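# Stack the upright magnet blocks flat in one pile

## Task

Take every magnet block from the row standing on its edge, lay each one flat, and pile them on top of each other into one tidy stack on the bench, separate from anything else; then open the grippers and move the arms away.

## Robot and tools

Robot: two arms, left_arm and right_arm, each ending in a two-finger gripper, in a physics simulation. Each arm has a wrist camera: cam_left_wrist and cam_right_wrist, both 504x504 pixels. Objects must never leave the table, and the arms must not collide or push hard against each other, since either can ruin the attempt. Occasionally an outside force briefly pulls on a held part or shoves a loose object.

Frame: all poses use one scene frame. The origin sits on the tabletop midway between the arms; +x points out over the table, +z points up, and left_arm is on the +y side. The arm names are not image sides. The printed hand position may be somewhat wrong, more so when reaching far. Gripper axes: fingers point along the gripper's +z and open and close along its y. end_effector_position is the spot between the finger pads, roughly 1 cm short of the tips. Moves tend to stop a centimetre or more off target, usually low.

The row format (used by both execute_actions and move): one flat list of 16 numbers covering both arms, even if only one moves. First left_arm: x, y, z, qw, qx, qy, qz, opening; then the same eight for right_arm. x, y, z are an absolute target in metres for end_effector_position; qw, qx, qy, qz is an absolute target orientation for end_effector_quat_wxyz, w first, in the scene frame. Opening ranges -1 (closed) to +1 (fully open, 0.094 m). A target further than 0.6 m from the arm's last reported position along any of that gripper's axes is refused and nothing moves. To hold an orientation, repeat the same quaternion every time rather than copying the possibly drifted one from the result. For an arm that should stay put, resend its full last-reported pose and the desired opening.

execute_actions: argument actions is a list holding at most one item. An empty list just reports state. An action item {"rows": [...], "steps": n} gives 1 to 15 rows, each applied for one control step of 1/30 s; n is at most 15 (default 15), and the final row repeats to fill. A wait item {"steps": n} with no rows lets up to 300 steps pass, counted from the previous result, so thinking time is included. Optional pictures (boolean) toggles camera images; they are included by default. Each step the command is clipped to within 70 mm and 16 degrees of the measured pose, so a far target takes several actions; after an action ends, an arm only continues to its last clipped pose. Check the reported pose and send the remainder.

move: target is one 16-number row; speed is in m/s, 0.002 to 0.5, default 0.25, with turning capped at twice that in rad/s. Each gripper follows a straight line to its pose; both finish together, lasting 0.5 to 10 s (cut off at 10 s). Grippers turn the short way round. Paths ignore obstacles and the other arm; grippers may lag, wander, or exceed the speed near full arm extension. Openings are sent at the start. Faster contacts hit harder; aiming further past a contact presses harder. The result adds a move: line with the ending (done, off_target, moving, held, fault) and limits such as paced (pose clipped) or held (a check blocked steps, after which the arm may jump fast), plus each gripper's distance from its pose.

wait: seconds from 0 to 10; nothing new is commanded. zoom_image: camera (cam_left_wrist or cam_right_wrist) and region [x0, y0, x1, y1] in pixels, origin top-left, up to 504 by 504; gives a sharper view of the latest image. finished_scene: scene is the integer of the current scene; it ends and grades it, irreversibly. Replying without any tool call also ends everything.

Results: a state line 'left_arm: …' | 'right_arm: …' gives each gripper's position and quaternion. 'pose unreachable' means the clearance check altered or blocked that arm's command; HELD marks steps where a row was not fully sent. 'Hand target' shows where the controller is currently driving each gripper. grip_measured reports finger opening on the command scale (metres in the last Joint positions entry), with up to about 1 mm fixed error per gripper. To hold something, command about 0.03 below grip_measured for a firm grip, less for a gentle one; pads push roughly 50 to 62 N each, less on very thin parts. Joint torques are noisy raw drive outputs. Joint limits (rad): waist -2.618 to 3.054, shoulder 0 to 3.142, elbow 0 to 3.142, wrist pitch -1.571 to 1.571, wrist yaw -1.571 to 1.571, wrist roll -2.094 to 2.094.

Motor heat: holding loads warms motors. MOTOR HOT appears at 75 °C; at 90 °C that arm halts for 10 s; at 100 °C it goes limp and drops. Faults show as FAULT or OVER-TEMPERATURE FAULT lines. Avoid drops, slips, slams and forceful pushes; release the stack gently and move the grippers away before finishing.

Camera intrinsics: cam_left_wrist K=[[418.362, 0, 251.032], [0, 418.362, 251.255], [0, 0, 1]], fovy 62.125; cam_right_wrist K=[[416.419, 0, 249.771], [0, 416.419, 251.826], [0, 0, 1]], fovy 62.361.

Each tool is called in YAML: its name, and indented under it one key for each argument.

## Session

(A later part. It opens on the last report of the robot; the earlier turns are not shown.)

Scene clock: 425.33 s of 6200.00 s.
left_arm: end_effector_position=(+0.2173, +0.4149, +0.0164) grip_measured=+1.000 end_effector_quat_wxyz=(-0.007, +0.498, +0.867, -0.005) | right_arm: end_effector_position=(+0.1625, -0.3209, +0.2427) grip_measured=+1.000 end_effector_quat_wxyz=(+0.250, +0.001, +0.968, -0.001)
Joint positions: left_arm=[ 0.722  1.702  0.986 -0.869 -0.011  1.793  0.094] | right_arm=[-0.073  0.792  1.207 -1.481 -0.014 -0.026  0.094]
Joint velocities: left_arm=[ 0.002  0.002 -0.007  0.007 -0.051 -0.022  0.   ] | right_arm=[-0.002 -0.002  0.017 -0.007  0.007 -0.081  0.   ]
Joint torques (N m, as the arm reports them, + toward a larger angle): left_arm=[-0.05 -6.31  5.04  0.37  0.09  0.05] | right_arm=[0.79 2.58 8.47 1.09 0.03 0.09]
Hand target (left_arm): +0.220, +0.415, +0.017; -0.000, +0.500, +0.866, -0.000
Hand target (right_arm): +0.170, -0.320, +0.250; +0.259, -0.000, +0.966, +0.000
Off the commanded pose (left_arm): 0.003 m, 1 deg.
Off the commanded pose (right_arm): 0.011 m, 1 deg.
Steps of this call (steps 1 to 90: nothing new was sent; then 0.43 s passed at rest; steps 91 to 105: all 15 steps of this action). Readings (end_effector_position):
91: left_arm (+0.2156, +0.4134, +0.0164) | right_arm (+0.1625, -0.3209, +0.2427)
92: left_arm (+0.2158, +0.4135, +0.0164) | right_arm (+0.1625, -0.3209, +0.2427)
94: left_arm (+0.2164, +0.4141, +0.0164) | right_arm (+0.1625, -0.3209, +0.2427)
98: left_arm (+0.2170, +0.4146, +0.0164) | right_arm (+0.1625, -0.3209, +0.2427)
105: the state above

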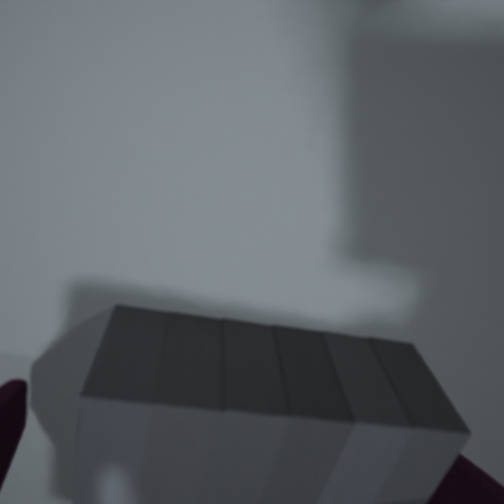

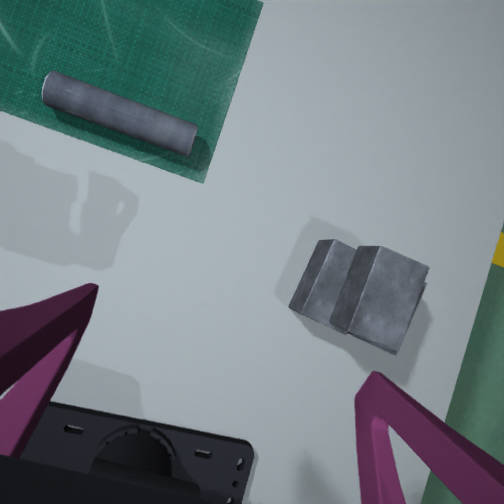

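move:
  target: [0.222,0.418,0.085,0,0.5,0.866,0,1,0.17,-0.32,0.25,0.259,0,0.966,0,1]
  speed: 0.15

move:
  target: [0.252,0.432,0.065,-0.1509,-0.2598,0.9529,-0.0411,0.5,0.17,-0.32,0.25,0.259,0,0.966,0,1]
  speed: 0.4

Scene clock: 498.87 s of 6200.00 s.
left_arm: end_effector_position=(+0.2193, +0.4168, +0.0738) grip_measured=+1.000 end_effector_quat_wxyz=(-0.009, +0.499, +0.867, -0.010) | right_arm: end_effector_position=(+0.1625, -0.3209, +0.2427) grip_measured=+1.000 end_effector_quat_wxyz=(+0.250, +0.001, +0.968, -0.001)
Joint positions: left_arm=[ 0.722  1.642  1.162 -1.115 -0.011  1.796  0.094] | right_arm=[-0.073  0.792  1.207 -1.481 -0.014 -0.026  0.094]
Joint velocities: left_arm=[-0.002  0.007 -0.012 -0.037 -0.022  0.007  0.   ] | right_arm=[-0.002  0.002  0.017 -0.081 -0.037 -0.051  0.   ]
Joint torques (N m, as the arm reports them, + toward a larger angle): left_arm=[ 0.31 -7.34  7.81  0.05  0.1   0.06] | right_arm=[0.81 2.54 8.41 1.08 0.05 0.09]
Hand target (left_arm): +0.222, +0.418, +0.085; -0.000, +0.500, +0.866, +0.000
Hand target (right_arm): +0.170, -0.320, +0.250; +0.259, -0.000, +0.966, +0.000
Off the commanded pose (left_arm): 0.012 m, 1 deg.
Off the commanded pose (right_arm): 0.011 m, 1 deg.
After step 90, 69.43 s passed at rest.
move: off_target (left_arm, right_arm)

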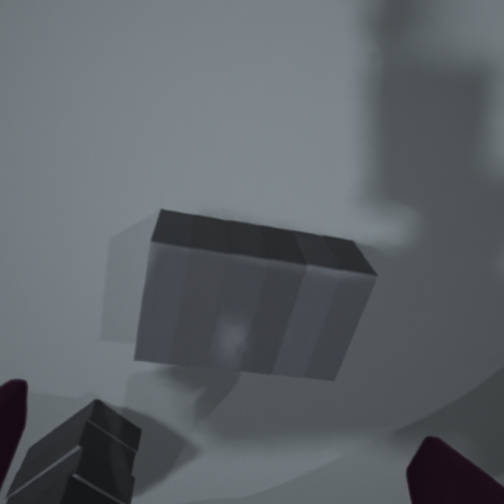

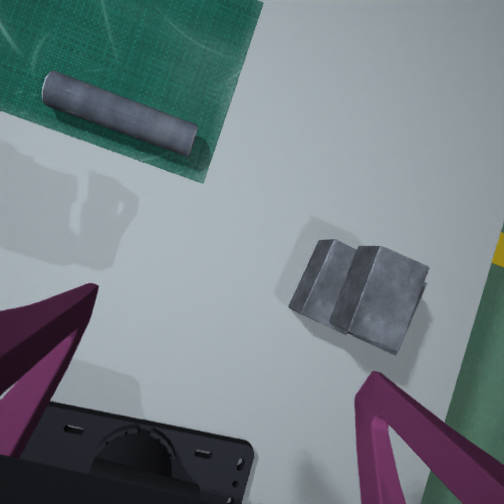

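Scene clock: 501.53 s of 6200.00 s.
left_arm: end_effector_position=(+0.2472, +0.4308, +0.0591) grip_measured=+0.502 end_effector_quat_wxyz=(-0.158, -0.254, +0.954, -0.038) | right_arm: end_effector_position=(+0.1624, -0.3209, +0.2427) grip_measured=+1.000 end_effector_quat_wxyz=(+0.250, +0.001, +0.968, -0.001)
Joint positions: left_arm=[ 0.664  2.045  1.569 -1.415 -0.062  0.163  0.071] | right_arm=[-0.073  0.792  1.207 -1.482 -0.014 -0.026  0.094]
Joint velocities: left_arm=[ 0.012 -0.007 -0.002 -0.051 -0.007  0.022 -0.   ] | right_arm=[-0.017 -0.017  0.007  0.022 -0.022  0.022  0.   ]
Joint torques (N m, as the arm reports them, + toward a larger angle): left_arm=[-0.16 -8.55  7.72 -0.43  0.07 -0.11] | right_arm=[0.82 2.55 8.43 1.06 0.04 0.1 ]
Hand target (left_arm): +0.252, +0.432, +0.065; -0.151, -0.258, +0.953, -0.039
Hand target (right_arm): +0.170, -0.320, +0.250; +0.259, -0.000, +0.966, +0.000
Off the commanded pose (left_arm): 0.008 m, 1 deg.
Off the commanded pose (right_arm): 0.011 m, 1 deg.
move: off_target (right_arm)

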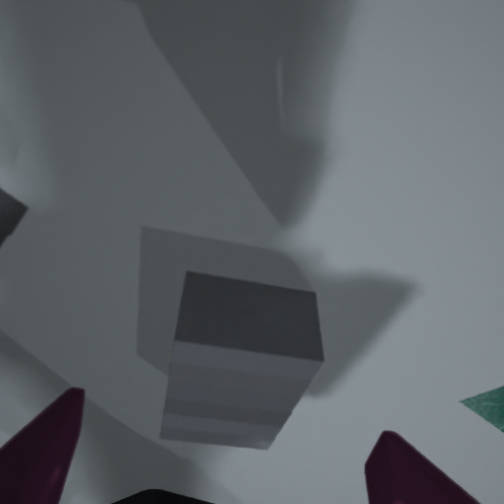

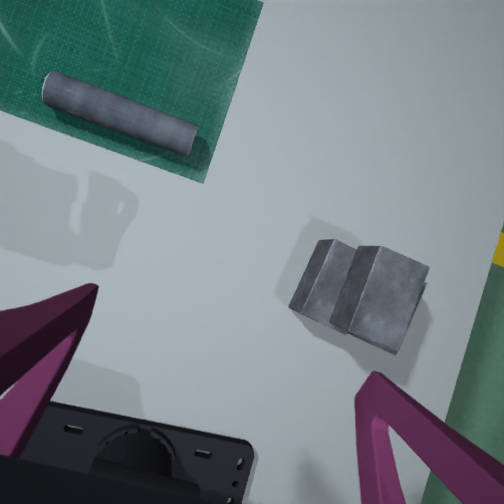

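move:
  target: [0.252,0.430,0.030,-0.1509,-0.2598,0.9529,-0.0411,0.5,0.17,-0.32,0.25,0.259,0,0.966,0,1]
  speed: 0.06

Scene clock: 536.67 s of 6200.00 s.
left_arm: end_effector_position=(+0.2478, +0.4300, +0.0311) grip_measured=+0.502 end_effector_quat_wxyz=(-0.160, -0.257, +0.952, -0.041) | right_arm: end_effector_position=(+0.1624, -0.3209, +0.2427) grip_measured=+1.000 end_effector_quat_wxyz=(+0.250, +0.001, +0.968, -0.001)
Joint positions: left_arm=[ 0.664  2.082  1.508 -1.323 -0.057  0.156  0.071] | right_arm=[-0.073  0.792  1.207 -1.482 -0.014 -0.026  0.094]
Joint velocities: left_arm=[-0.007  0.002 -0.012 -0.022 -0.022 -0.066  0.   ] | right_arm=[ 0.002 -0.012 -0.002  0.022  0.051 -0.066  0.   ]
Joint torques (N m, as the arm reports them, + toward a larger angle): left_arm=[-0.37 -9.02  4.82 -0.14  0.05 -0.08] | right_arm=[0.77 2.5  8.42 1.08 0.02 0.1 ]
Hand target (left_arm): +0.252, +0.430, +0.030; -0.151, -0.260, +0.953, -0.041
Hand target (right_arm): +0.170, -0.320, +0.250; +0.259, -0.000, +0.966, +0.000
Off the commanded pose (left_arm): 0.004 m, 1 deg.
Off the commanded pose (right_arm): 0.011 m, 1 deg.
After step 90, 31.20 s passed at rest.
move: off_target (right_arm)

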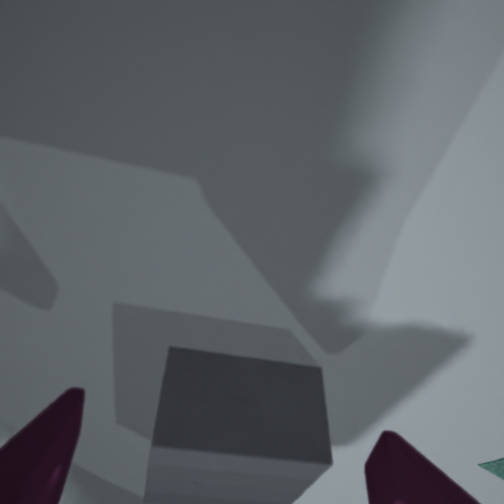

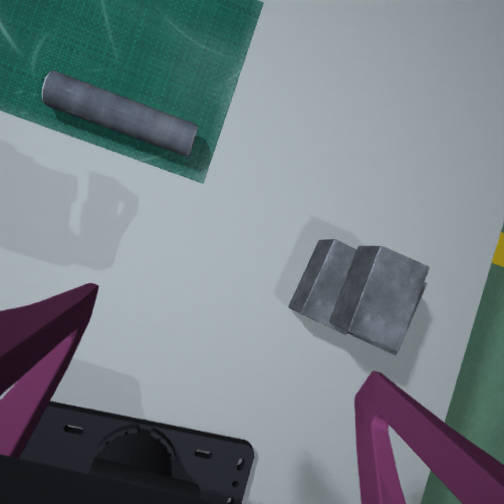

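zoom_image:
  camera: "cam_left_wrist"
  region: [40, 320, 440, 504]

Region (40, 320, 440, 504) of cam_left_wrist's 504x504 image, scaled by 1.260, with more detail than that image has; it fills the top 232 rows of this view, and the rest is white.

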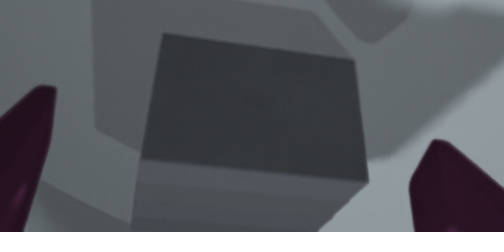

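move:
  target: [0.250,0.427,0.016,-0.1509,-0.2598,0.9529,-0.0411,0.5,0.17,-0.32,0.25,0.259,0,0.966,0,1]
  speed: 0.04

Scene clock: 562.40 s of 6200.00 s.
left_arm: end_effector_position=(+0.2459, +0.4282, +0.0192) grip_measured=+0.502 end_effector_quat_wxyz=(-0.157, -0.259, +0.952, -0.040) | right_arm: end_effector_position=(+0.1624, -0.3209, +0.2427) grip_measured=+1.000 end_effector_quat_wxyz=(+0.250, +0.001, +0.968, -0.001)
Joint positions: left_arm=[ 0.664  2.082  1.46  -1.268 -0.056  0.153  0.071] | right_arm=[-0.073  0.792  1.207 -1.482 -0.014 -0.026  0.094]
Joint velocities: left_arm=[ 0.007  0.012 -0.002  0.007 -0.007 -0.051 -0.   ] | right_arm=[ 0.007  0.007 -0.012  0.007 -0.022 -0.037  0.   ]
Joint torques (N m, as the arm reports them, + toward a larger angle): left_arm=[-0.71 -8.37  4.69 -0.14  0.03 -0.08] | right_arm=[0.86 2.65 8.4  1.06 0.04 0.1 ]
Hand target (left_arm): +0.250, +0.427, +0.016; -0.151, -0.260, +0.953, -0.041
Hand target (right_arm): +0.170, -0.320, +0.250; +0.259, -0.000, +0.966, +0.000
Off the commanded pose (left_arm): 0.005 m, 1 deg.
Off the commanded pose (right_arm): 0.011 m, 1 deg.
After step 90, 21.87 s passed at rest.
move: off_target (right_arm)

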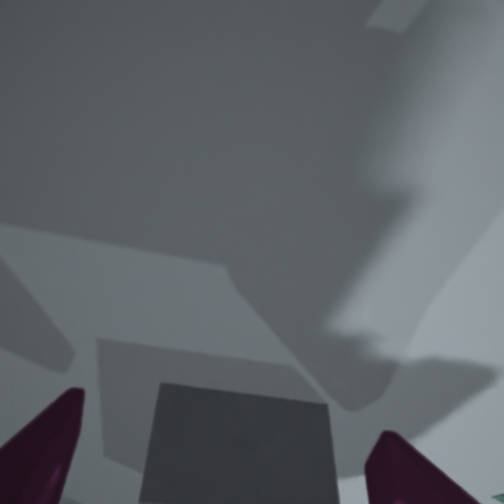

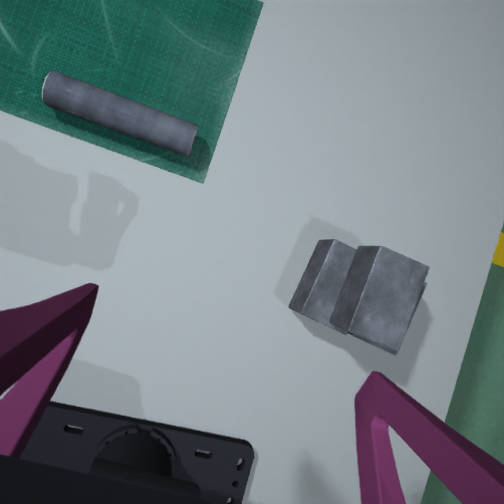

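execute_actions:
  actions:
    - {"rows": [[0.249,0.426,0.016,-0.1509,-0.2598,0.9529,-0.0411,0.35,0.17,-0.32,0.25,0.259,0,0.966,0,1],[0.249,0.426,0.016,-0.1509,-0.2598,0.9529,-0.0411,0.2,0.17,-0.32,0.25,0.259,0,0.966,0,1],[0.249,0.426,0.016,-0.1509,-0.2598,0.9529,-0.0411,0.1,0.17,-0.32,0.25,0.259,0,0.966,0,1],[0.249,0.426,0.016,-0.1509,-0.2598,0.9529,-0.0411,0.02,0.17,-0.32,0.25,0.259,0,0.966,0,1],[0.249,0.426,0.016,-0.1509,-0.2598,0.9529,-0.0411,-0.03,0.17,-0.32,0.25,0.259,0,0.966,0,1],[0.249,0.426,0.016,-0.1509,-0.2598,0.9529,-0.0411,-0.06,0.17,-0.32,0.25,0.259,0,0.966,0,1],[0.249,0.426,0.016,-0.1509,-0.2598,0.9529,-0.0411,-0.09,0.17,-0.32,0.25,0.259,0,0.966,0,1],[0.249,0.426,0.016,-0.1509,-0.2598,0.9529,-0.0411,-0.12,0.17,-0.32,0.25,0.259,0,0.966,0,1]], "steps": 15}

Scene clock: 574.10 s of 6200.00 s.
left_arm: end_effector_position=(+0.2467, +0.4283, +0.0187) grip_measured=-0.107 end_effector_quat_wxyz=(-0.155, -0.260, +0.952, -0.041) | right_arm: end_effector_position=(+0.1624, -0.3209, +0.2427) grip_measured=+1.000 end_effector_quat_wxyz=(+0.250, +0.001, +0.968, -0.001)
Joint positions: left_arm=[ 0.664  2.082  1.459 -1.264 -0.053  0.152  0.042] | right_arm=[-0.073  0.792  1.207 -1.482 -0.014 -0.026  0.094]
Joint velocities: left_arm=[ 0.007  0.002 -0.007  0.007 -0.037  0.007  0.001] | right_arm=[ 0.007  0.007 -0.002  0.066  0.007 -0.081  0.   ]
Joint torques (N m, as the arm reports them, + toward a larger angle): left_arm=[-0.72 -8.75  4.09 -0.14  0.03 -0.09] | right_arm=[0.84 2.6  8.39 1.08 0.03 0.1 ]
Hand target (left_arm): +0.249, +0.426, +0.016; -0.151, -0.260, +0.953, -0.041
Hand target (right_arm): +0.170, -0.320, +0.250; +0.259, -0.000, +0.966, +0.000
Off the commanded pose (left_arm): 0.004 m, 0 deg.
Off the commanded pose (right_arm): 0.011 m, 1 deg.
Steps of this call (steps 1 to 90: nothing new was sent; then 8.20 s passed at rest; steps 91 to 105: all 15 steps of this action). Readings (end_effector_position):
91: left_arm (+0.2463, +0.4285, +0.0191) | right_arm (+0.1624, -0.3209, +0.2427)
92: left_arm (+0.2463, +0.4285, +0.0190) | right_arm (+0.1624, -0.3209, +0.2427)
94: left_arm (+0.2465, +0.4286, +0.0190) | right_arm (+0.1624, -0.3209, +0.2427)
98: left_arm (+0.2467, +0.4283, +0.0189) | right_arm (+0.1624, -0.3209, +0.2427)
105: the state above

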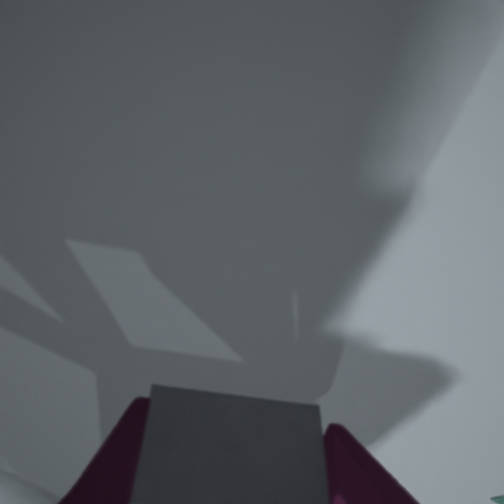

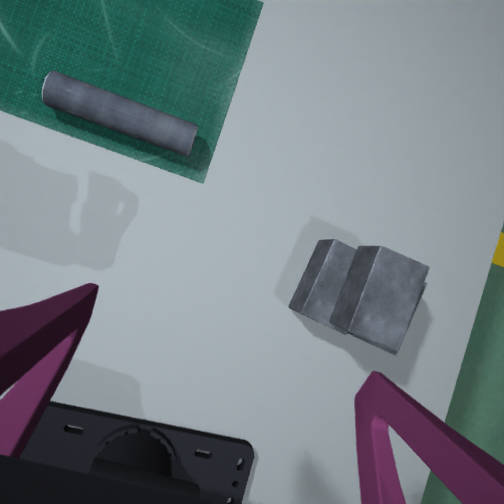

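move:
  target: [0.250,0.428,0.05,-0.1509,-0.2598,0.9529,-0.0411,-0.145,0.17,-0.32,0.25,0.259,0,0.966,0,1]
  speed: 0.05

Scene clock: 578.47 s of 6200.00 s.
left_arm: end_effector_position=(+0.2466, +0.4282, +0.0313) grip_measured=-0.118 end_effector_quat_wxyz=(-0.163, -0.259, +0.951, -0.044) | right_arm: end_effector_position=(+0.1624, -0.3209, +0.2427) grip_measured=+1.000 end_effector_quat_wxyz=(+0.250, +0.001, +0.968, -0.001)
Joint positions: left_arm=[ 0.664  2.082  1.506 -1.33  -0.053  0.152  0.041] | right_arm=[-0.073  0.792  1.207 -1.482 -0.014 -0.026  0.094]
Joint velocities: left_arm=[-0.007 -0.032  0.012 -0.022 -0.022  0.037 -0.   ] | right_arm=[ 0.002 -0.002 -0.002 -0.007  0.022 -0.022  0.   ]
Joint torques (N m, as the arm reports them, + toward a larger angle): left_arm=[ -0.48 -11.75   7.43  -0.68   0.04  -0.04] | right_arm=[0.79 2.54 8.39 1.06 0.03 0.09]
Hand target (left_arm): +0.250, +0.428, +0.049; -0.151, -0.260, +0.953, -0.041
Hand target (right_arm): +0.170, -0.320, +0.250; +0.259, -0.000, +0.966, +0.000
Off the commanded pose (left_arm): 0.019 m, 1 deg.
Off the commanded pose (right_arm): 0.011 m, 1 deg.
After step 90, 0.47 s passed at rest.
move: off_target (left_arm, right_arm)

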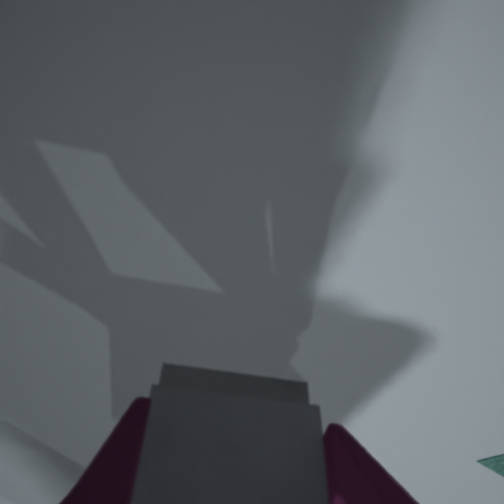

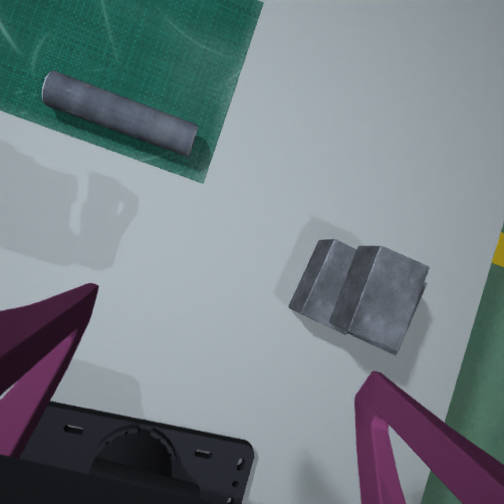

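move:
  target: [0.258,0.433,0.085,-0.1509,-0.2598,0.9529,-0.0411,-0.145,0.17,-0.32,0.25,0.259,0,0.966,0,1]
  speed: 0.1

Scene clock: 585.53 s of 6200.00 s.
left_arm: end_effector_position=(+0.2529, +0.4335, +0.0694) grip_measured=-0.118 end_effector_quat_wxyz=(-0.166, -0.259, +0.950, -0.046) | right_arm: end_effector_position=(+0.1624, -0.3209, +0.2427) grip_measured=+1.000 end_effector_quat_wxyz=(+0.250, +0.001, +0.968, -0.001)
Joint positions: left_arm=[ 0.664  2.082  1.66  -1.491 -0.053  0.152  0.041] | right_arm=[-0.073  0.792  1.207 -1.482 -0.014 -0.026  0.094]
Joint velocities: left_arm=[-0.002  0.002  0.002 -0.022 -0.037 -0.022 -0.001] | right_arm=[ 0.002  0.012  0.012  0.066 -0.022 -0.051  0.   ]
Joint torques (N m, as the arm reports them, + toward a larger angle): left_arm=[ -0.69 -11.2    7.79  -0.57   0.04  -0.09] | right_arm=[0.83 2.61 8.45 1.08 0.01 0.1 ]
Hand target (left_arm): +0.258, +0.433, +0.085; -0.151, -0.260, +0.953, -0.041
Hand target (right_arm): +0.170, -0.320, +0.250; +0.259, -0.000, +0.966, +0.000
Off the commanded pose (left_arm): 0.016 m, 2 deg.
Off the commanded pose (right_arm): 0.011 m, 1 deg.
After step 90, 2.97 s passed at rest.
move: off_target (left_arm, right_arm)

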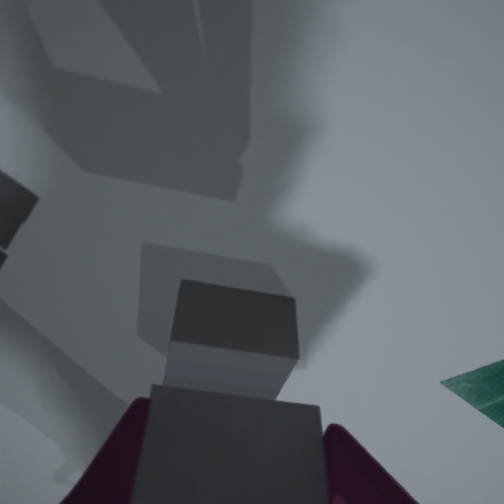

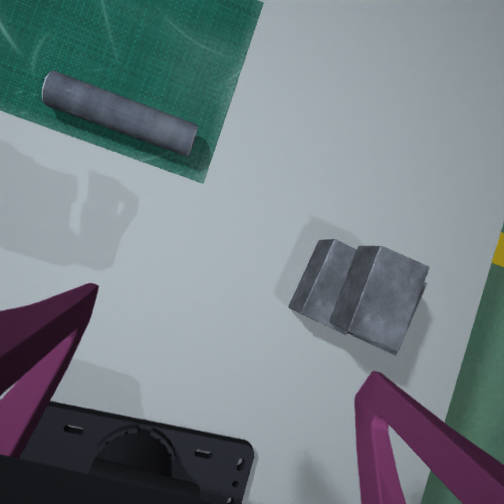

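execute_actions:
  actions: []

Scene clock: 604.30 s of 6200.00 s.
left_arm: end_effector_position=(+0.2527, +0.4332, +0.0696) grip_measured=-0.118 end_effector_quat_wxyz=(-0.167, -0.259, +0.950, -0.046) | right_arm: end_effector_position=(+0.1624, -0.3209, +0.2427) grip_measured=+1.000 end_effector_quat_wxyz=(+0.250, +0.001, +0.968, -0.001)
Joint positions: left_arm=[ 0.664  2.082  1.66  -1.493 -0.053  0.152  0.041] | right_arm=[-0.073  0.792  1.207 -1.482 -0.014 -0.026  0.094]
Joint velocities: left_arm=[ 0.002  0.002 -0.012  0.007  0.007  0.037 -0.001] | right_arm=[-0.002 -0.007  0.022 -0.022 -0.095  0.007  0.   ]
Joint torques (N m, as the arm reports them, + toward a larger angle): left_arm=[ -0.68 -11.2    7.8   -0.53   0.03  -0.07] | right_arm=[0.8  2.48 8.33 1.11 0.01 0.08]
Hand target (left_arm): +0.258, +0.433, +0.085; -0.151, -0.260, +0.953, -0.041
Hand target (right_arm): +0.170, -0.320, +0.250; +0.259, -0.000, +0.966, +0.000
Off the commanded pose (left_arm): 0.016 m, 2 deg.
Off the commanded pose (right_arm): 0.011 m, 1 deg.
Steps of this call (steps 1 to 90: nothing new was sent; then 15.77 s passed at rest). Readings (end_effector_position):
1: left_arm (+0.2529, +0.4334, +0.0695) | right_arm (+0.1624, -0.3209, +0.2427)
2: left_arm (+0.2528, +0.4334, +0.0695) | right_arm (+0.1624, -0.3209, +0.2427)
4: left_arm (+0.2528, +0.4334, +0.0695) | right_arm (+0.1624, -0.3209, +0.2427)
8: left_arm (+0.2527, +0.4333, +0.0695) | right_arm (+0.1624, -0.3209, +0.2427)
90: the state above

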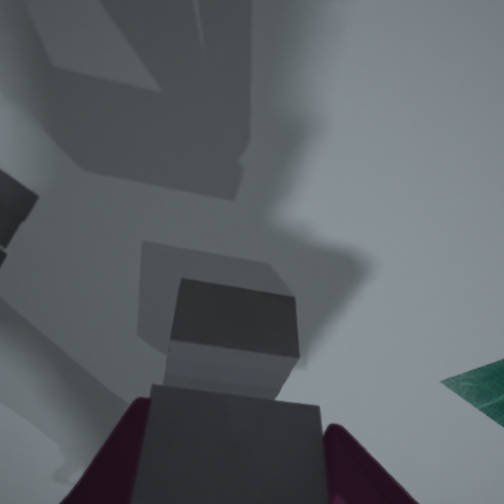

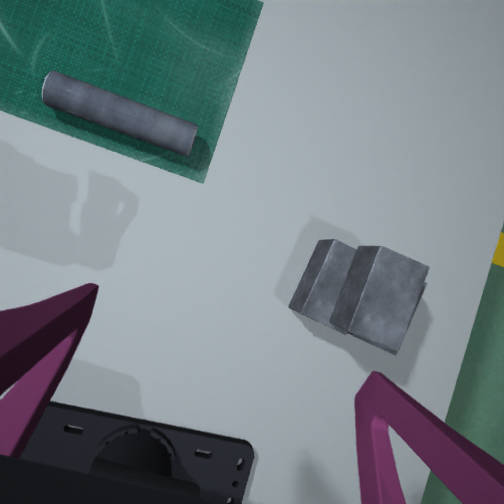

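move:
  target: [0.385,0.36,0.14,0.5507,-0.1440,0.8164,0.0971,-0.145,0.17,-0.32,0.25,0.259,0,0.966,0,1]
  speed: 0.2

Scene clock: 636.60 s of 6200.00 s.
left_arm: end_effector_position=(+0.3809, +0.3615, +0.1261) grip_measured=-0.118 end_effector_quat_wxyz=(+0.531, -0.155, +0.829, +0.088) | right_arm: end_effector_position=(+0.1624, -0.3209, +0.2427) grip_measured=+1.000 end_effector_quat_wxyz=(+0.250, +0.001, +0.968, -0.001)
Joint positions: left_arm=[ 0.334  1.321  0.475  0.41   0.012 -0.014  0.041] | right_arm=[-0.073  0.792  1.207 -1.482 -0.014 -0.026  0.094]
Joint velocities: left_arm=[ 0.012 -0.002 -0.007 -0.022  0.007 -0.022  0.001] | right_arm=[ 0.017 -0.002 -0.012 -0.022 -0.022  0.007  0.   ]
Joint torques (N m, as the arm reports them, + toward a larger angle): left_arm=[-1.09 -3.25  6.61  2.09 -0.11 -0.06] | right_arm=[0.77 2.58 8.3  1.08 0.03 0.1 ]
Hand target (left_arm): +0.387, +0.361, +0.138; +0.553, -0.151, +0.814, +0.093
Hand target (right_arm): +0.170, -0.320, +0.250; +0.259, -0.000, +0.966, +0.000
Off the commanded pose (left_arm): 0.015 m, 3 deg.
Off the commanded pose (right_arm): 0.011 m, 1 deg.
After step 90, 24.67 s passed at rest.
move: off_target (left_arm, right_arm)

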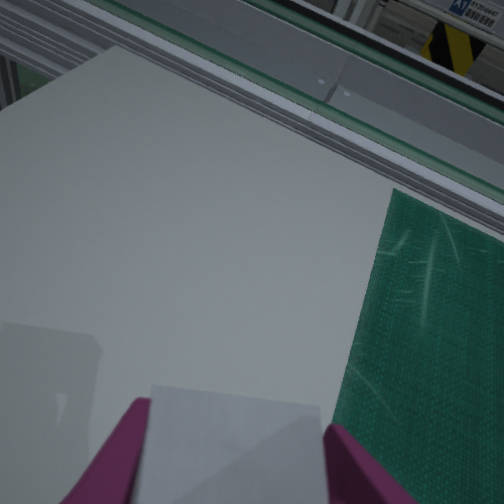

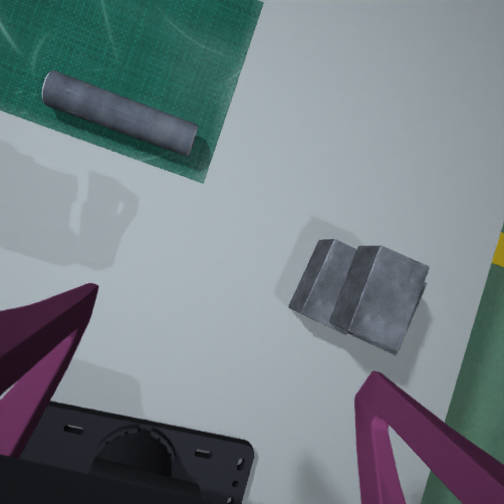

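move:
  target: [0.414,0.375,0.05,0.5789,-0.1404,0.7967,0.1020,-0.145,0.17,-0.32,0.25,0.259,0,0.966,0,1]
  speed: 0.1

Scene clock: 648.40 s of 6200.00 s.
left_arm: end_effector_position=(+0.4076, +0.3717, +0.0330) grip_measured=-0.118 end_effector_quat_wxyz=(+0.554, -0.147, +0.814, +0.096) | right_arm: end_effector_position=(+0.1624, -0.3209, +0.2427) grip_measured=+1.000 end_effector_quat_wxyz=(+0.250, +0.001, +0.968, -0.001)
Joint positions: left_arm=[ 0.334  1.926  0.409  1.139  0.011 -0.003  0.041] | right_arm=[-0.073  0.792  1.207 -1.482 -0.014 -0.026  0.094]
Joint velocities: left_arm=[ 0.007  0.007  0.002  0.007  0.007 -0.007  0.001] | right_arm=[-0.007  0.002 -0.017  0.037  0.051  0.051  0.   ]
Joint torques (N m, as the arm reports them, + toward a larger angle): left_arm=[ 0.44 -5.68  4.16  2.11  0.07  0.04] | right_arm=[0.81 2.58 8.37 1.07 0.02 0.1 ]
Hand target (left_arm): +0.414, +0.375, +0.048; +0.579, -0.141, +0.797, +0.101
Hand target (right_arm): +0.170, -0.320, +0.250; +0.259, -0.000, +0.966, +0.000
Off the commanded pose (left_arm): 0.018 m, 4 deg.
Off the commanded pose (right_arm): 0.011 m, 1 deg.
After step 90, 7.27 s passed at rest.
move: off_target (left_arm, right_arm)

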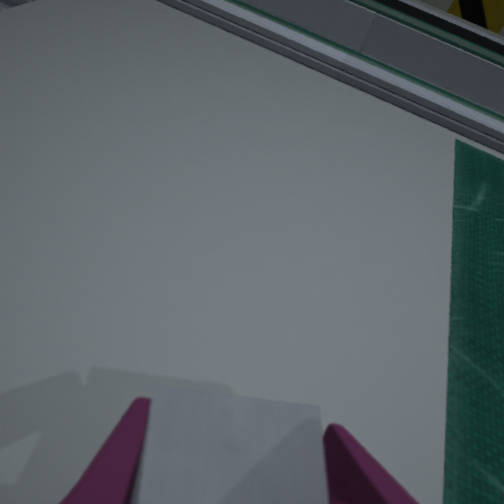

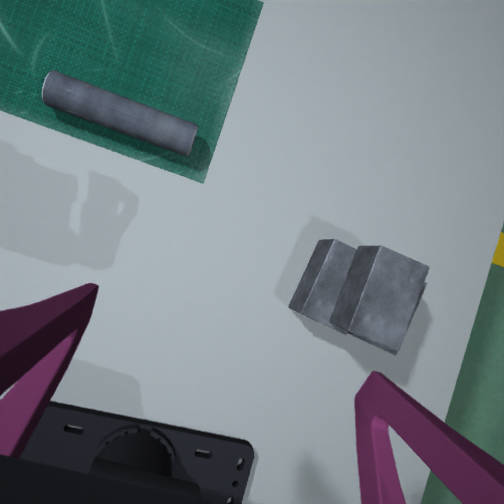

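move:
  target: [0.414,0.375,0.040,0.5995,-0.1378,0.7813,0.1057,-0.145,0.17,-0.32,0.25,0.259,0,0.966,0,1]
  speed: 0.03

Scene clock: 656.40 s of 6200.00 s.
left_arm: end_effector_position=(+0.4120, +0.3734, +0.0274) grip_measured=-0.118 end_effector_quat_wxyz=(+0.578, -0.144, +0.797, +0.101) | right_arm: end_effector_position=(+0.1624, -0.3209, +0.2427) grip_measured=+1.000 end_effector_quat_wxyz=(+0.250, +0.001, +0.968, -0.001)
Joint positions: left_arm=[ 0.334  2.047  0.409  1.322  0.011 -0.003  0.041] | right_arm=[-0.073  0.792  1.207 -1.482 -0.014 -0.026  0.094]
Joint velocities: left_arm=[ 0.002 -0.022 -0.002  0.007 -0.022 -0.037  0.   ] | right_arm=[ 0.007 -0.012  0.002  0.022  0.037 -0.022  0.   ]
Joint torques (N m, as the arm reports them, + toward a larger angle): left_arm=[ 0.37 -6.16  2.35  2.13  0.07  0.04] | right_arm=[0.85 2.6  8.34 1.06 0.03 0.09]
Hand target (left_arm): +0.414, +0.375, +0.039; +0.599, -0.138, +0.782, +0.105
Hand target (right_arm): +0.170, -0.320, +0.250; +0.259, -0.000, +0.966, +0.000
Off the commanded pose (left_arm): 0.013 m, 3 deg.
Off the commanded pose (right_arm): 0.011 m, 1 deg.
After step 90, 2.90 s passed at rest.
move: off_target (left_arm, right_arm)

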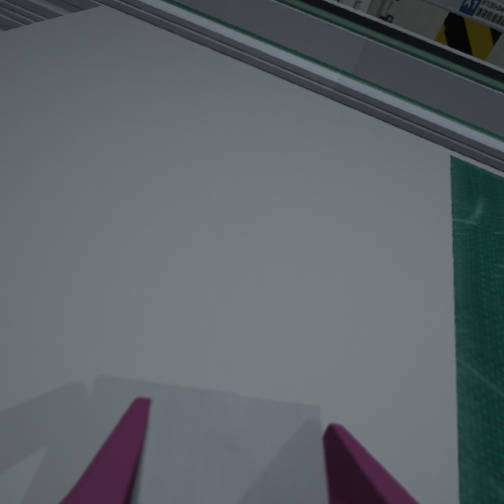

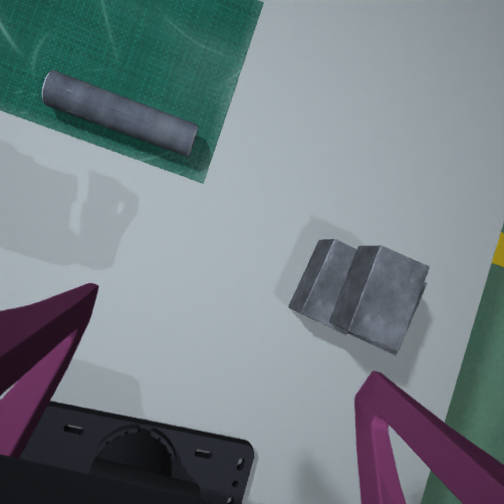

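move:
  target: [0.462,0.39,0.047,0.5995,-0.1378,0.7813,0.1057,-0.145,0.17,-0.32,0.25,0.259,0,0.966,0,1]
  speed: 0.05

Scene clock: 668.77 s of 6200.00 s.
left_arm: end_effector_position=(+0.4522, +0.3887, +0.0349) grip_measured=-0.118 end_effector_quat_wxyz=(+0.583, -0.143, +0.794, +0.101) | right_arm: end_effector_position=(+0.1624, -0.3209, +0.2427) grip_measured=+1.000 end_effector_quat_wxyz=(+0.250, +0.001, +0.968, -0.001)
Joint positions: left_arm=[ 0.334  2.078  0.583  1.19   0.011 -0.003  0.041] | right_arm=[-0.073  0.792  1.207 -1.482 -0.014 -0.026  0.094]
Joint velocities: left_arm=[ 0.012  0.037 -0.002 -0.066 -0.022  0.007 -0.001] | right_arm=[-0.002 -0.007 -0.002 -0.022  0.022  0.022  0.   ]
Joint torques (N m, as the arm reports them, + toward a larger angle): left_arm=[-0.55 -7.39  5.8   1.85 -0.03 -0.01] | right_arm=[0.78 2.51 8.43 1.07 0.03 0.08]
Hand target (left_arm): +0.462, +0.390, +0.047; +0.599, -0.138, +0.781, +0.105
Hand target (right_arm): +0.170, -0.320, +0.250; +0.259, -0.000, +0.966, +0.000
Off the commanded pose (left_arm): 0.016 m, 3 deg.
Off the commanded pose (right_arm): 0.011 m, 1 deg.
After step 90, 8.00 s passed at rest.
move: off_target (left_arm, right_arm)

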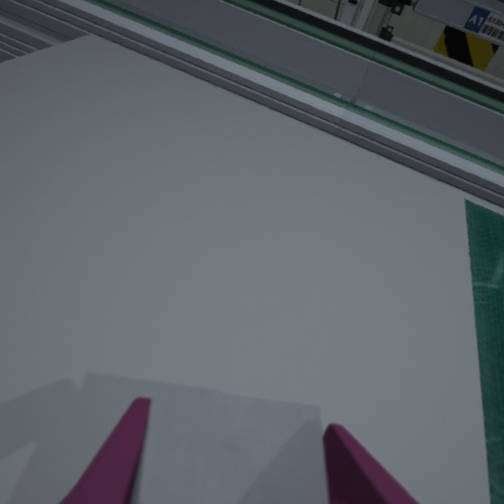

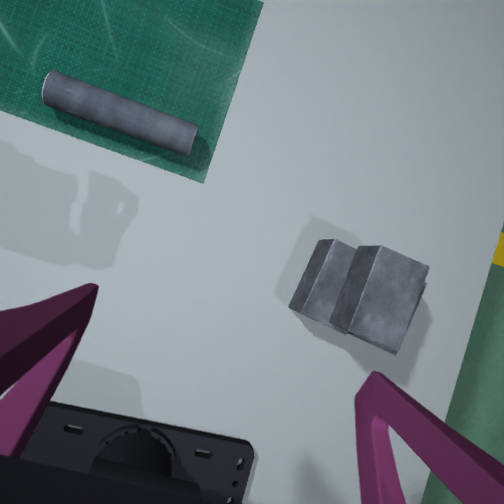

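move:
  target: [0.462,0.39,0.033,0.5995,-0.1378,0.7813,0.1057,-0.145,0.17,-0.32,0.25,0.259,0,0.966,0,1]
  speed: 0.02

Scene clock: 672.13 s of 6200.00 s.
left_arm: end_effector_position=(+0.4488, +0.3874, +0.0135) grip_measured=-0.118 end_effector_quat_wxyz=(+0.569, -0.145, +0.803, +0.099) | right_arm: end_effector_position=(+0.1624, -0.3209, +0.2427) grip_measured=+1.000 end_effector_quat_wxyz=(+0.250, +0.001, +0.968, -0.001)
Joint positions: left_arm=[ 0.334  2.144  0.583  1.222  0.011 -0.003  0.041] | right_arm=[-0.073  0.792  1.207 -1.482 -0.014 -0.026  0.094]
Joint velocities: left_arm=[-0.007 -0.007 -0.002 -0.066 -0.007 -0.051 -0.001] | right_arm=[ 0.002 -0.012 -0.002 -0.022 -0.037  0.037  0.   ]
Joint torques (N m, as the arm reports them, + toward a larger angle): left_arm=[-0.61 -7.39  5.63  2.11 -0.03 -0.01] | right_arm=[0.78 2.42 8.38 1.05 0.05 0.08]
Hand target (left_arm): +0.461, +0.390, +0.033; +0.599, -0.138, +0.782, +0.105
Hand target (right_arm): +0.170, -0.320, +0.250; +0.259, -0.000, +0.966, +0.000
Off the commanded pose (left_arm): 0.024 m, 4 deg.
Off the commanded pose (right_arm): 0.011 m, 1 deg.
move: off_target (left_arm, right_arm)

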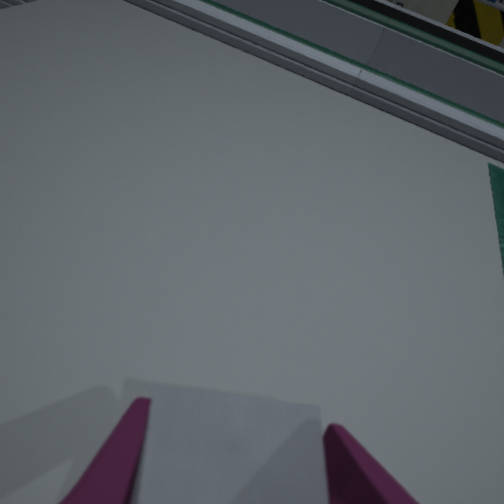

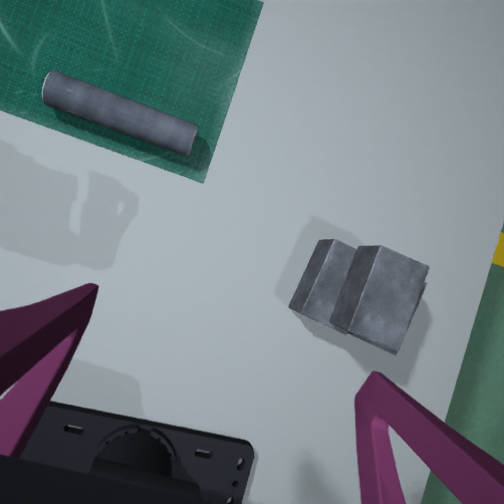

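execute_actions:
  actions:
    - {"rows":[[0.462,0.39,0.030,0.5995,-0.1378,0.7813,0.1057,-0.145,0.17,-0.32,0.25,0.259,0,0.966,0,1]],"steps":12}

Scene clock: 676.43 s of 6200.00 s.
left_arm: end_effector_position=(+0.4505, +0.3880, +0.0134) grip_measured=-0.118 end_effector_quat_wxyz=(+0.573, -0.145, +0.800, +0.100) | right_arm: end_effector_position=(+0.1624, -0.3209, +0.2427) grip_measured=+1.000 end_effector_quat_wxyz=(+0.250, +0.001, +0.968, -0.001)
Joint positions: left_arm=[ 0.334  2.157  0.589  1.239  0.011 -0.003  0.041] | right_arm=[-0.073  0.792  1.207 -1.482 -0.014 -0.026  0.094]
Joint velocities: left_arm=[-0.002 -0.027 -0.002 -0.022  0.051 -0.007  0.   ] | right_arm=[ 0.002 -0.002 -0.002  0.037 -0.037  0.066  0.   ]
Joint torques (N m, as the arm reports them, + toward a larger angle): left_arm=[-0.64 -7.24  5.44  2.05 -0.04 -0.01] | right_arm=[0.85 2.56 8.36 1.07 0.04 0.07]
Hand target (left_arm): +0.461, +0.390, +0.030; +0.599, -0.138, +0.781, +0.105
Hand target (right_arm): +0.170, -0.320, +0.250; +0.259, -0.000, +0.966, +0.000
Off the commanded pose (left_arm): 0.020 m, 4 deg.
Off the commanded pose (right_arm): 0.011 m, 1 deg.
Steps of this call (steps 1 to 90: nothing new was sent; then 0.90 s passed at rest; steps 91 to 102: all 12 steps of this action). Readings (end_effector_position):
91: left_arm (+0.4488, +0.3874, +0.0134) | right_arm (+0.1624, -0.3209, +0.2427)
92: left_arm (+0.4492, +0.3875, +0.0133) | right_arm (+0.1624, -0.3209, +0.2427)
94: left_arm (+0.4500, +0.3878, +0.0133) | right_arm (+0.1624, -0.3209, +0.2427)
98: left_arm (+0.4505, +0.3880, +0.0135) | right_arm (+0.1624, -0.3209, +0.2427)
102: the state above

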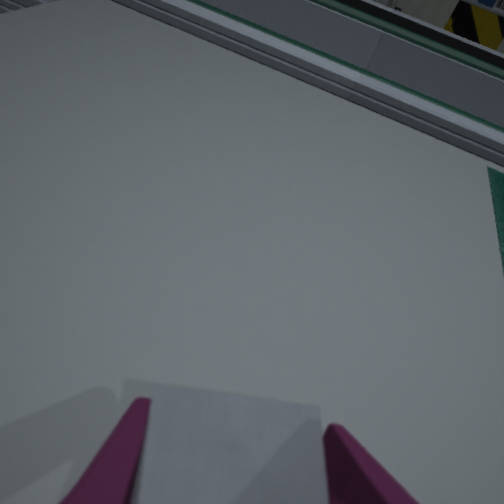

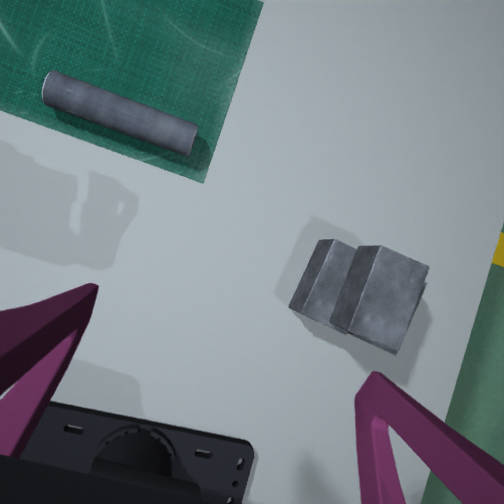

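execute_actions:
  actions:
    - {"rows":[[0.462,0.39,0.030,0.5995,-0.1378,0.7813,0.1057,-0.11,0.17,-0.32,0.25,0.259,0,0.966,0,1],[0.462,0.39,0.030,0.5995,-0.1378,0.7813,0.1057,-0.10,0.17,-0.32,0.25,0.259,0,0.966,0,1],[0.462,0.39,0.030,0.5995,-0.1378,0.7813,0.1057,-0.08,0.17,-0.32,0.25,0.259,0,0.966,0,1],[0.462,0.39,0.030,0.5995,-0.1378,0.7813,0.1057,-0.05,0.17,-0.32,0.25,0.259,0,0.966,0,1],[0.462,0.39,0.030,0.5995,-0.1378,0.7813,0.1057,0.0,0.17,-0.32,0.25,0.259,0,0.966,0,1],[0.462,0.39,0.030,0.5995,-0.1378,0.7813,0.1057,0.05,0.17,-0.32,0.25,0.259,0,0.966,0,1],[0.462,0.39,0.030,0.5995,-0.1378,0.7813,0.1057,0.1,0.17,-0.32,0.25,0.259,0,0.966,0,1],[0.462,0.39,0.030,0.5995,-0.1378,0.7813,0.1057,0.2,0.17,-0.32,0.25,0.259,0,0.966,0,1],[0.462,0.39,0.030,0.5995,-0.1378,0.7813,0.1057,0.3,0.17,-0.32,0.25,0.259,0,0.966,0,1]],"steps":15}

Scene clock: 683.60 s of 6200.00 s.
left_arm: end_effector_position=(+0.4513, +0.3883, +0.0159) grip_measured=+0.297 end_effector_quat_wxyz=(+0.577, -0.144, +0.797, +0.100) | right_arm: end_effector_position=(+0.1624, -0.3209, +0.2427) grip_measured=+1.000 end_effector_quat_wxyz=(+0.250, +0.001, +0.968, -0.001)
Joint positions: left_arm=[ 0.334  2.157  0.589  1.25   0.011 -0.003  0.061] | right_arm=[-0.073  0.792  1.207 -1.482 -0.014 -0.026  0.094]
Joint velocities: left_arm=[ 0.017 -0.012 -0.007 -0.037 -0.007 -0.037 -0.002] | right_arm=[-0.022  0.007  0.007  0.037 -0.066 -0.037  0.   ]
Joint torques (N m, as the arm reports them, + toward a larger angle): left_arm=[-0.6  -7.22  5.42  1.96 -0.01  0.01] | right_arm=[0.87 2.54 8.45 1.06 0.03 0.1 ]
Hand target (left_arm): +0.462, +0.390, +0.030; +0.599, -0.138, +0.781, +0.105
Hand target (right_arm): +0.170, -0.320, +0.250; +0.259, -0.000, +0.966, +0.000
Off the commanded pose (left_arm): 0.018 m, 3 deg.
Off the commanded pose (right_arm): 0.011 m, 1 deg.
Steps of this call (steps 1 to 90: nothing new was sent; then 3.67 s passed at rest; steps 91 to 105: all 15 steps of this action). Readings (end_effector_position):
91: left_arm (+0.4505, +0.3880, +0.0135) | right_arm (+0.1624, -0.3209, +0.2427)
92: left_arm (+0.4505, +0.3880, +0.0135) | right_arm (+0.1624, -0.3209, +0.2427)
94: left_arm (+0.4506, +0.3881, +0.0136) | right_arm (+0.1624, -0.3209, +0.2427)
98: left_arm (+0.4511, +0.3882, +0.0152) | right_arm (+0.1624, -0.3209, +0.2427)
105: the state above

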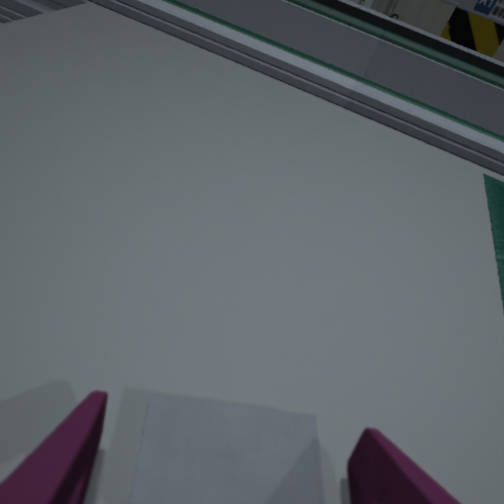

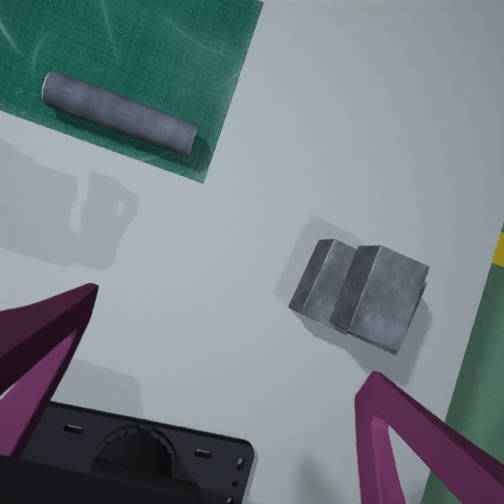

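move:
  target: [0.43,0.378,0.085,0.5995,-0.1378,0.7813,0.1057,0.4,0.17,-0.32,0.25,0.259,0,0.966,0,1]
  speed: 0.1

Scene clock: 688.57 s of 6200.00 s.
left_arm: end_effector_position=(+0.4311, +0.3806, +0.0776) grip_measured=+0.398 end_effector_quat_wxyz=(+0.592, -0.142, +0.786, +0.103) | right_arm: end_effector_position=(+0.1624, -0.3209, +0.2427) grip_measured=+1.000 end_effector_quat_wxyz=(+0.250, +0.001, +0.968, -0.001)
Joint positions: left_arm=[ 0.334  1.844  0.489  1.074  0.011 -0.003  0.066] | right_arm=[-0.073  0.792  1.207 -1.482 -0.014 -0.026  0.094]
Joint velocities: left_arm=[-0.007 -0.007  0.012  0.022 -0.007 -0.051 -0.001] | right_arm=[ 0.002  0.022 -0.012 -0.081 -0.066  0.051  0.   ]
Joint torques (N m, as the arm reports them, + toward a larger angle): left_arm=[-0.6  -8.12  3.66  1.66 -0.02 -0.01] | right_arm=[0.86 2.55 8.43 1.06 0.03 0.09]
Hand target (left_arm): +0.431, +0.378, +0.086; +0.600, -0.138, +0.781, +0.105
Hand target (right_arm): +0.170, -0.320, +0.250; +0.259, -0.000, +0.966, +0.000
Off the commanded pose (left_arm): 0.008 m, 1 deg.
Off the commanded pose (right_arm): 0.011 m, 1 deg.
After step 90, 0.63 s passed at rest.
move: off_target (right_arm)

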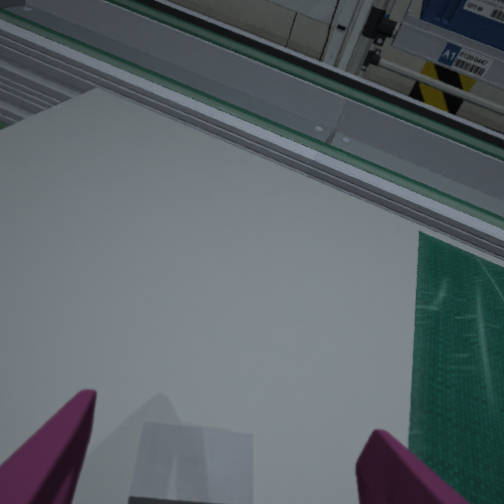

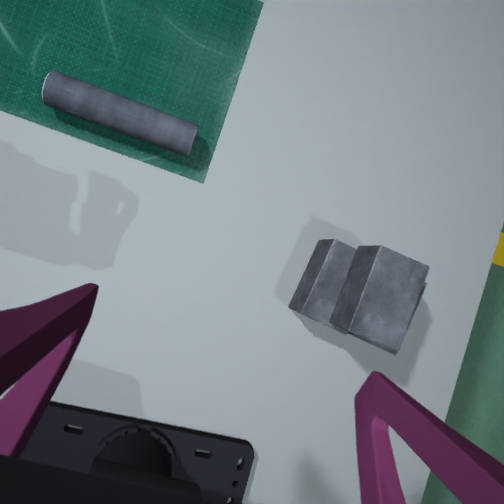

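move:
  target: [0.243,0.421,0.09,-0.1509,-0.2598,0.9529,-0.0411,0.5,0.17,-0.32,0.25,0.259,0,0.966,0,1]
  speed: 0.25

Scene clock: 696.63 s of 6200.00 s.
left_arm: end_effector_position=(+0.2395, +0.4126, +0.0868) grip_measured=+0.497 end_effector_quat_wxyz=(-0.158, -0.256, +0.953, -0.039) | right_arm: end_effector_position=(+0.1623, -0.3209, +0.2426) grip_measured=+1.000 end_effector_quat_wxyz=(+0.250, +0.001, +0.968, -0.001)
Joint positions: left_arm=[ 0.639  1.96   1.557 -1.492 -0.052  0.135  0.07 ] | right_arm=[-0.073  0.792  1.207 -1.482 -0.014 -0.026  0.094]
Joint velocities: left_arm=[ 0.007  0.002 -0.007  0.007  0.022 -0.007  0.   ] | right_arm=[ 0.007  0.012 -0.007 -0.022  0.022 -0.007  0.   ]
Joint torques (N m, as the arm reports them, + toward a larger angle): left_arm=[ 0.85 -8.04  7.96 -0.42 -0.11  0.02] | right_arm=[0.85 2.48 8.46 1.09 0.01 0.08]
Hand target (left_arm): +0.240, +0.419, +0.094; -0.153, -0.258, +0.953, -0.032
Hand target (right_arm): +0.170, -0.320, +0.250; +0.259, -0.000, +0.966, +0.000
Off the commanded pose (left_arm): 0.010 m, 1 deg.
Off the commanded pose (right_arm): 0.011 m, 1 deg.
After step 90, 1.23 s passed at rest.
move: off_target (right_arm)

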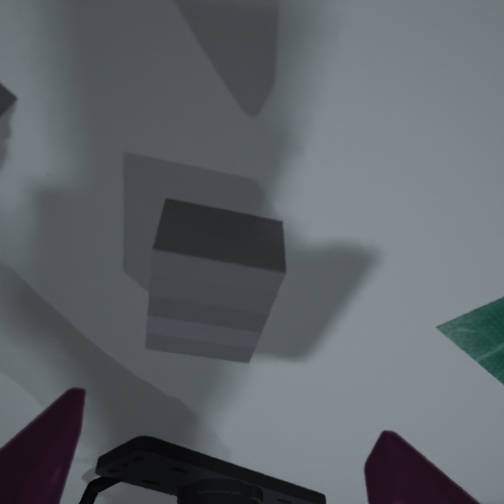

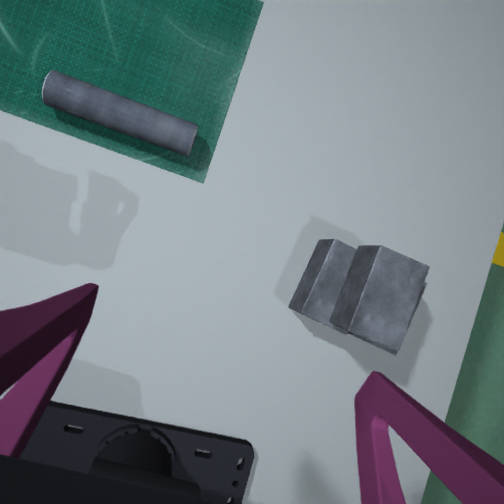

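move:
  target: [0.240,0.430,0.06,-0.1509,-0.2598,0.9529,-0.0411,0.5,0.17,-0.32,0.25,0.259,0,0.966,0,1]
  speed: 0.08

Scene clock: 701.60 s of 6200.00 s.
left_arm: end_effector_position=(+0.2395, +0.4253, +0.0608) grip_measured=+0.497 end_effector_quat_wxyz=(-0.159, -0.258, +0.952, -0.045) | right_arm: end_effector_position=(+0.1623, -0.3209, +0.2426) grip_measured=+1.000 end_effector_quat_wxyz=(+0.250, +0.001, +0.968, -0.001)
Joint positions: left_arm=[ 0.672  2.016  1.53  -1.413 -0.052  0.164  0.07 ] | right_arm=[-0.073  0.792  1.207 -1.482 -0.014 -0.026  0.094]
Joint velocities: left_arm=[ 0.002 -0.017 -0.002  0.007 -0.007 -0.022  0.   ] | right_arm=[-0.007  0.012  0.002 -0.007 -0.007 -0.066  0.   ]
Joint torques (N m, as the arm reports them, + toward a larger angle): left_arm=[ 0.68 -8.55  5.05 -0.14 -0.07  0.02] | right_arm=[0.81 2.56 8.41 1.1  0.05 0.09]
Hand target (left_arm): +0.240, +0.430, +0.060; -0.151, -0.260, +0.953, -0.041
Hand target (right_arm): +0.170, -0.320, +0.250; +0.259, -0.000, +0.966, +0.000
Off the commanded pose (left_arm): 0.005 m, 1 deg.
Off the commanded pose (right_arm): 0.011 m, 1 deg.
After step 90, 1.10 s passed at rest.
move: off_target (right_arm)

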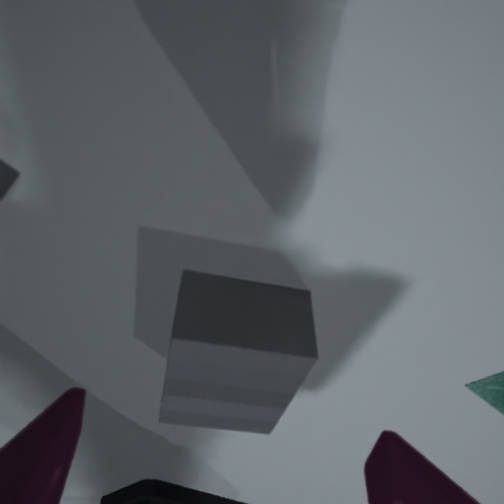

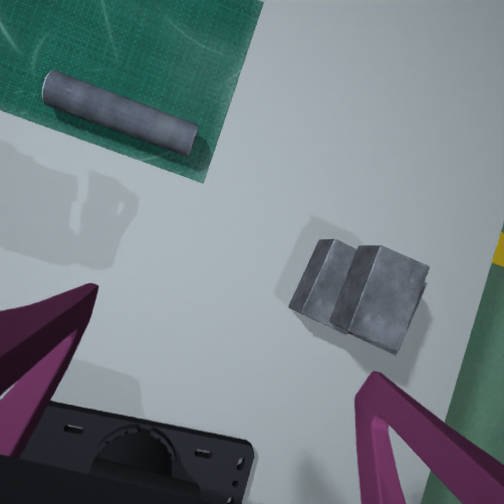

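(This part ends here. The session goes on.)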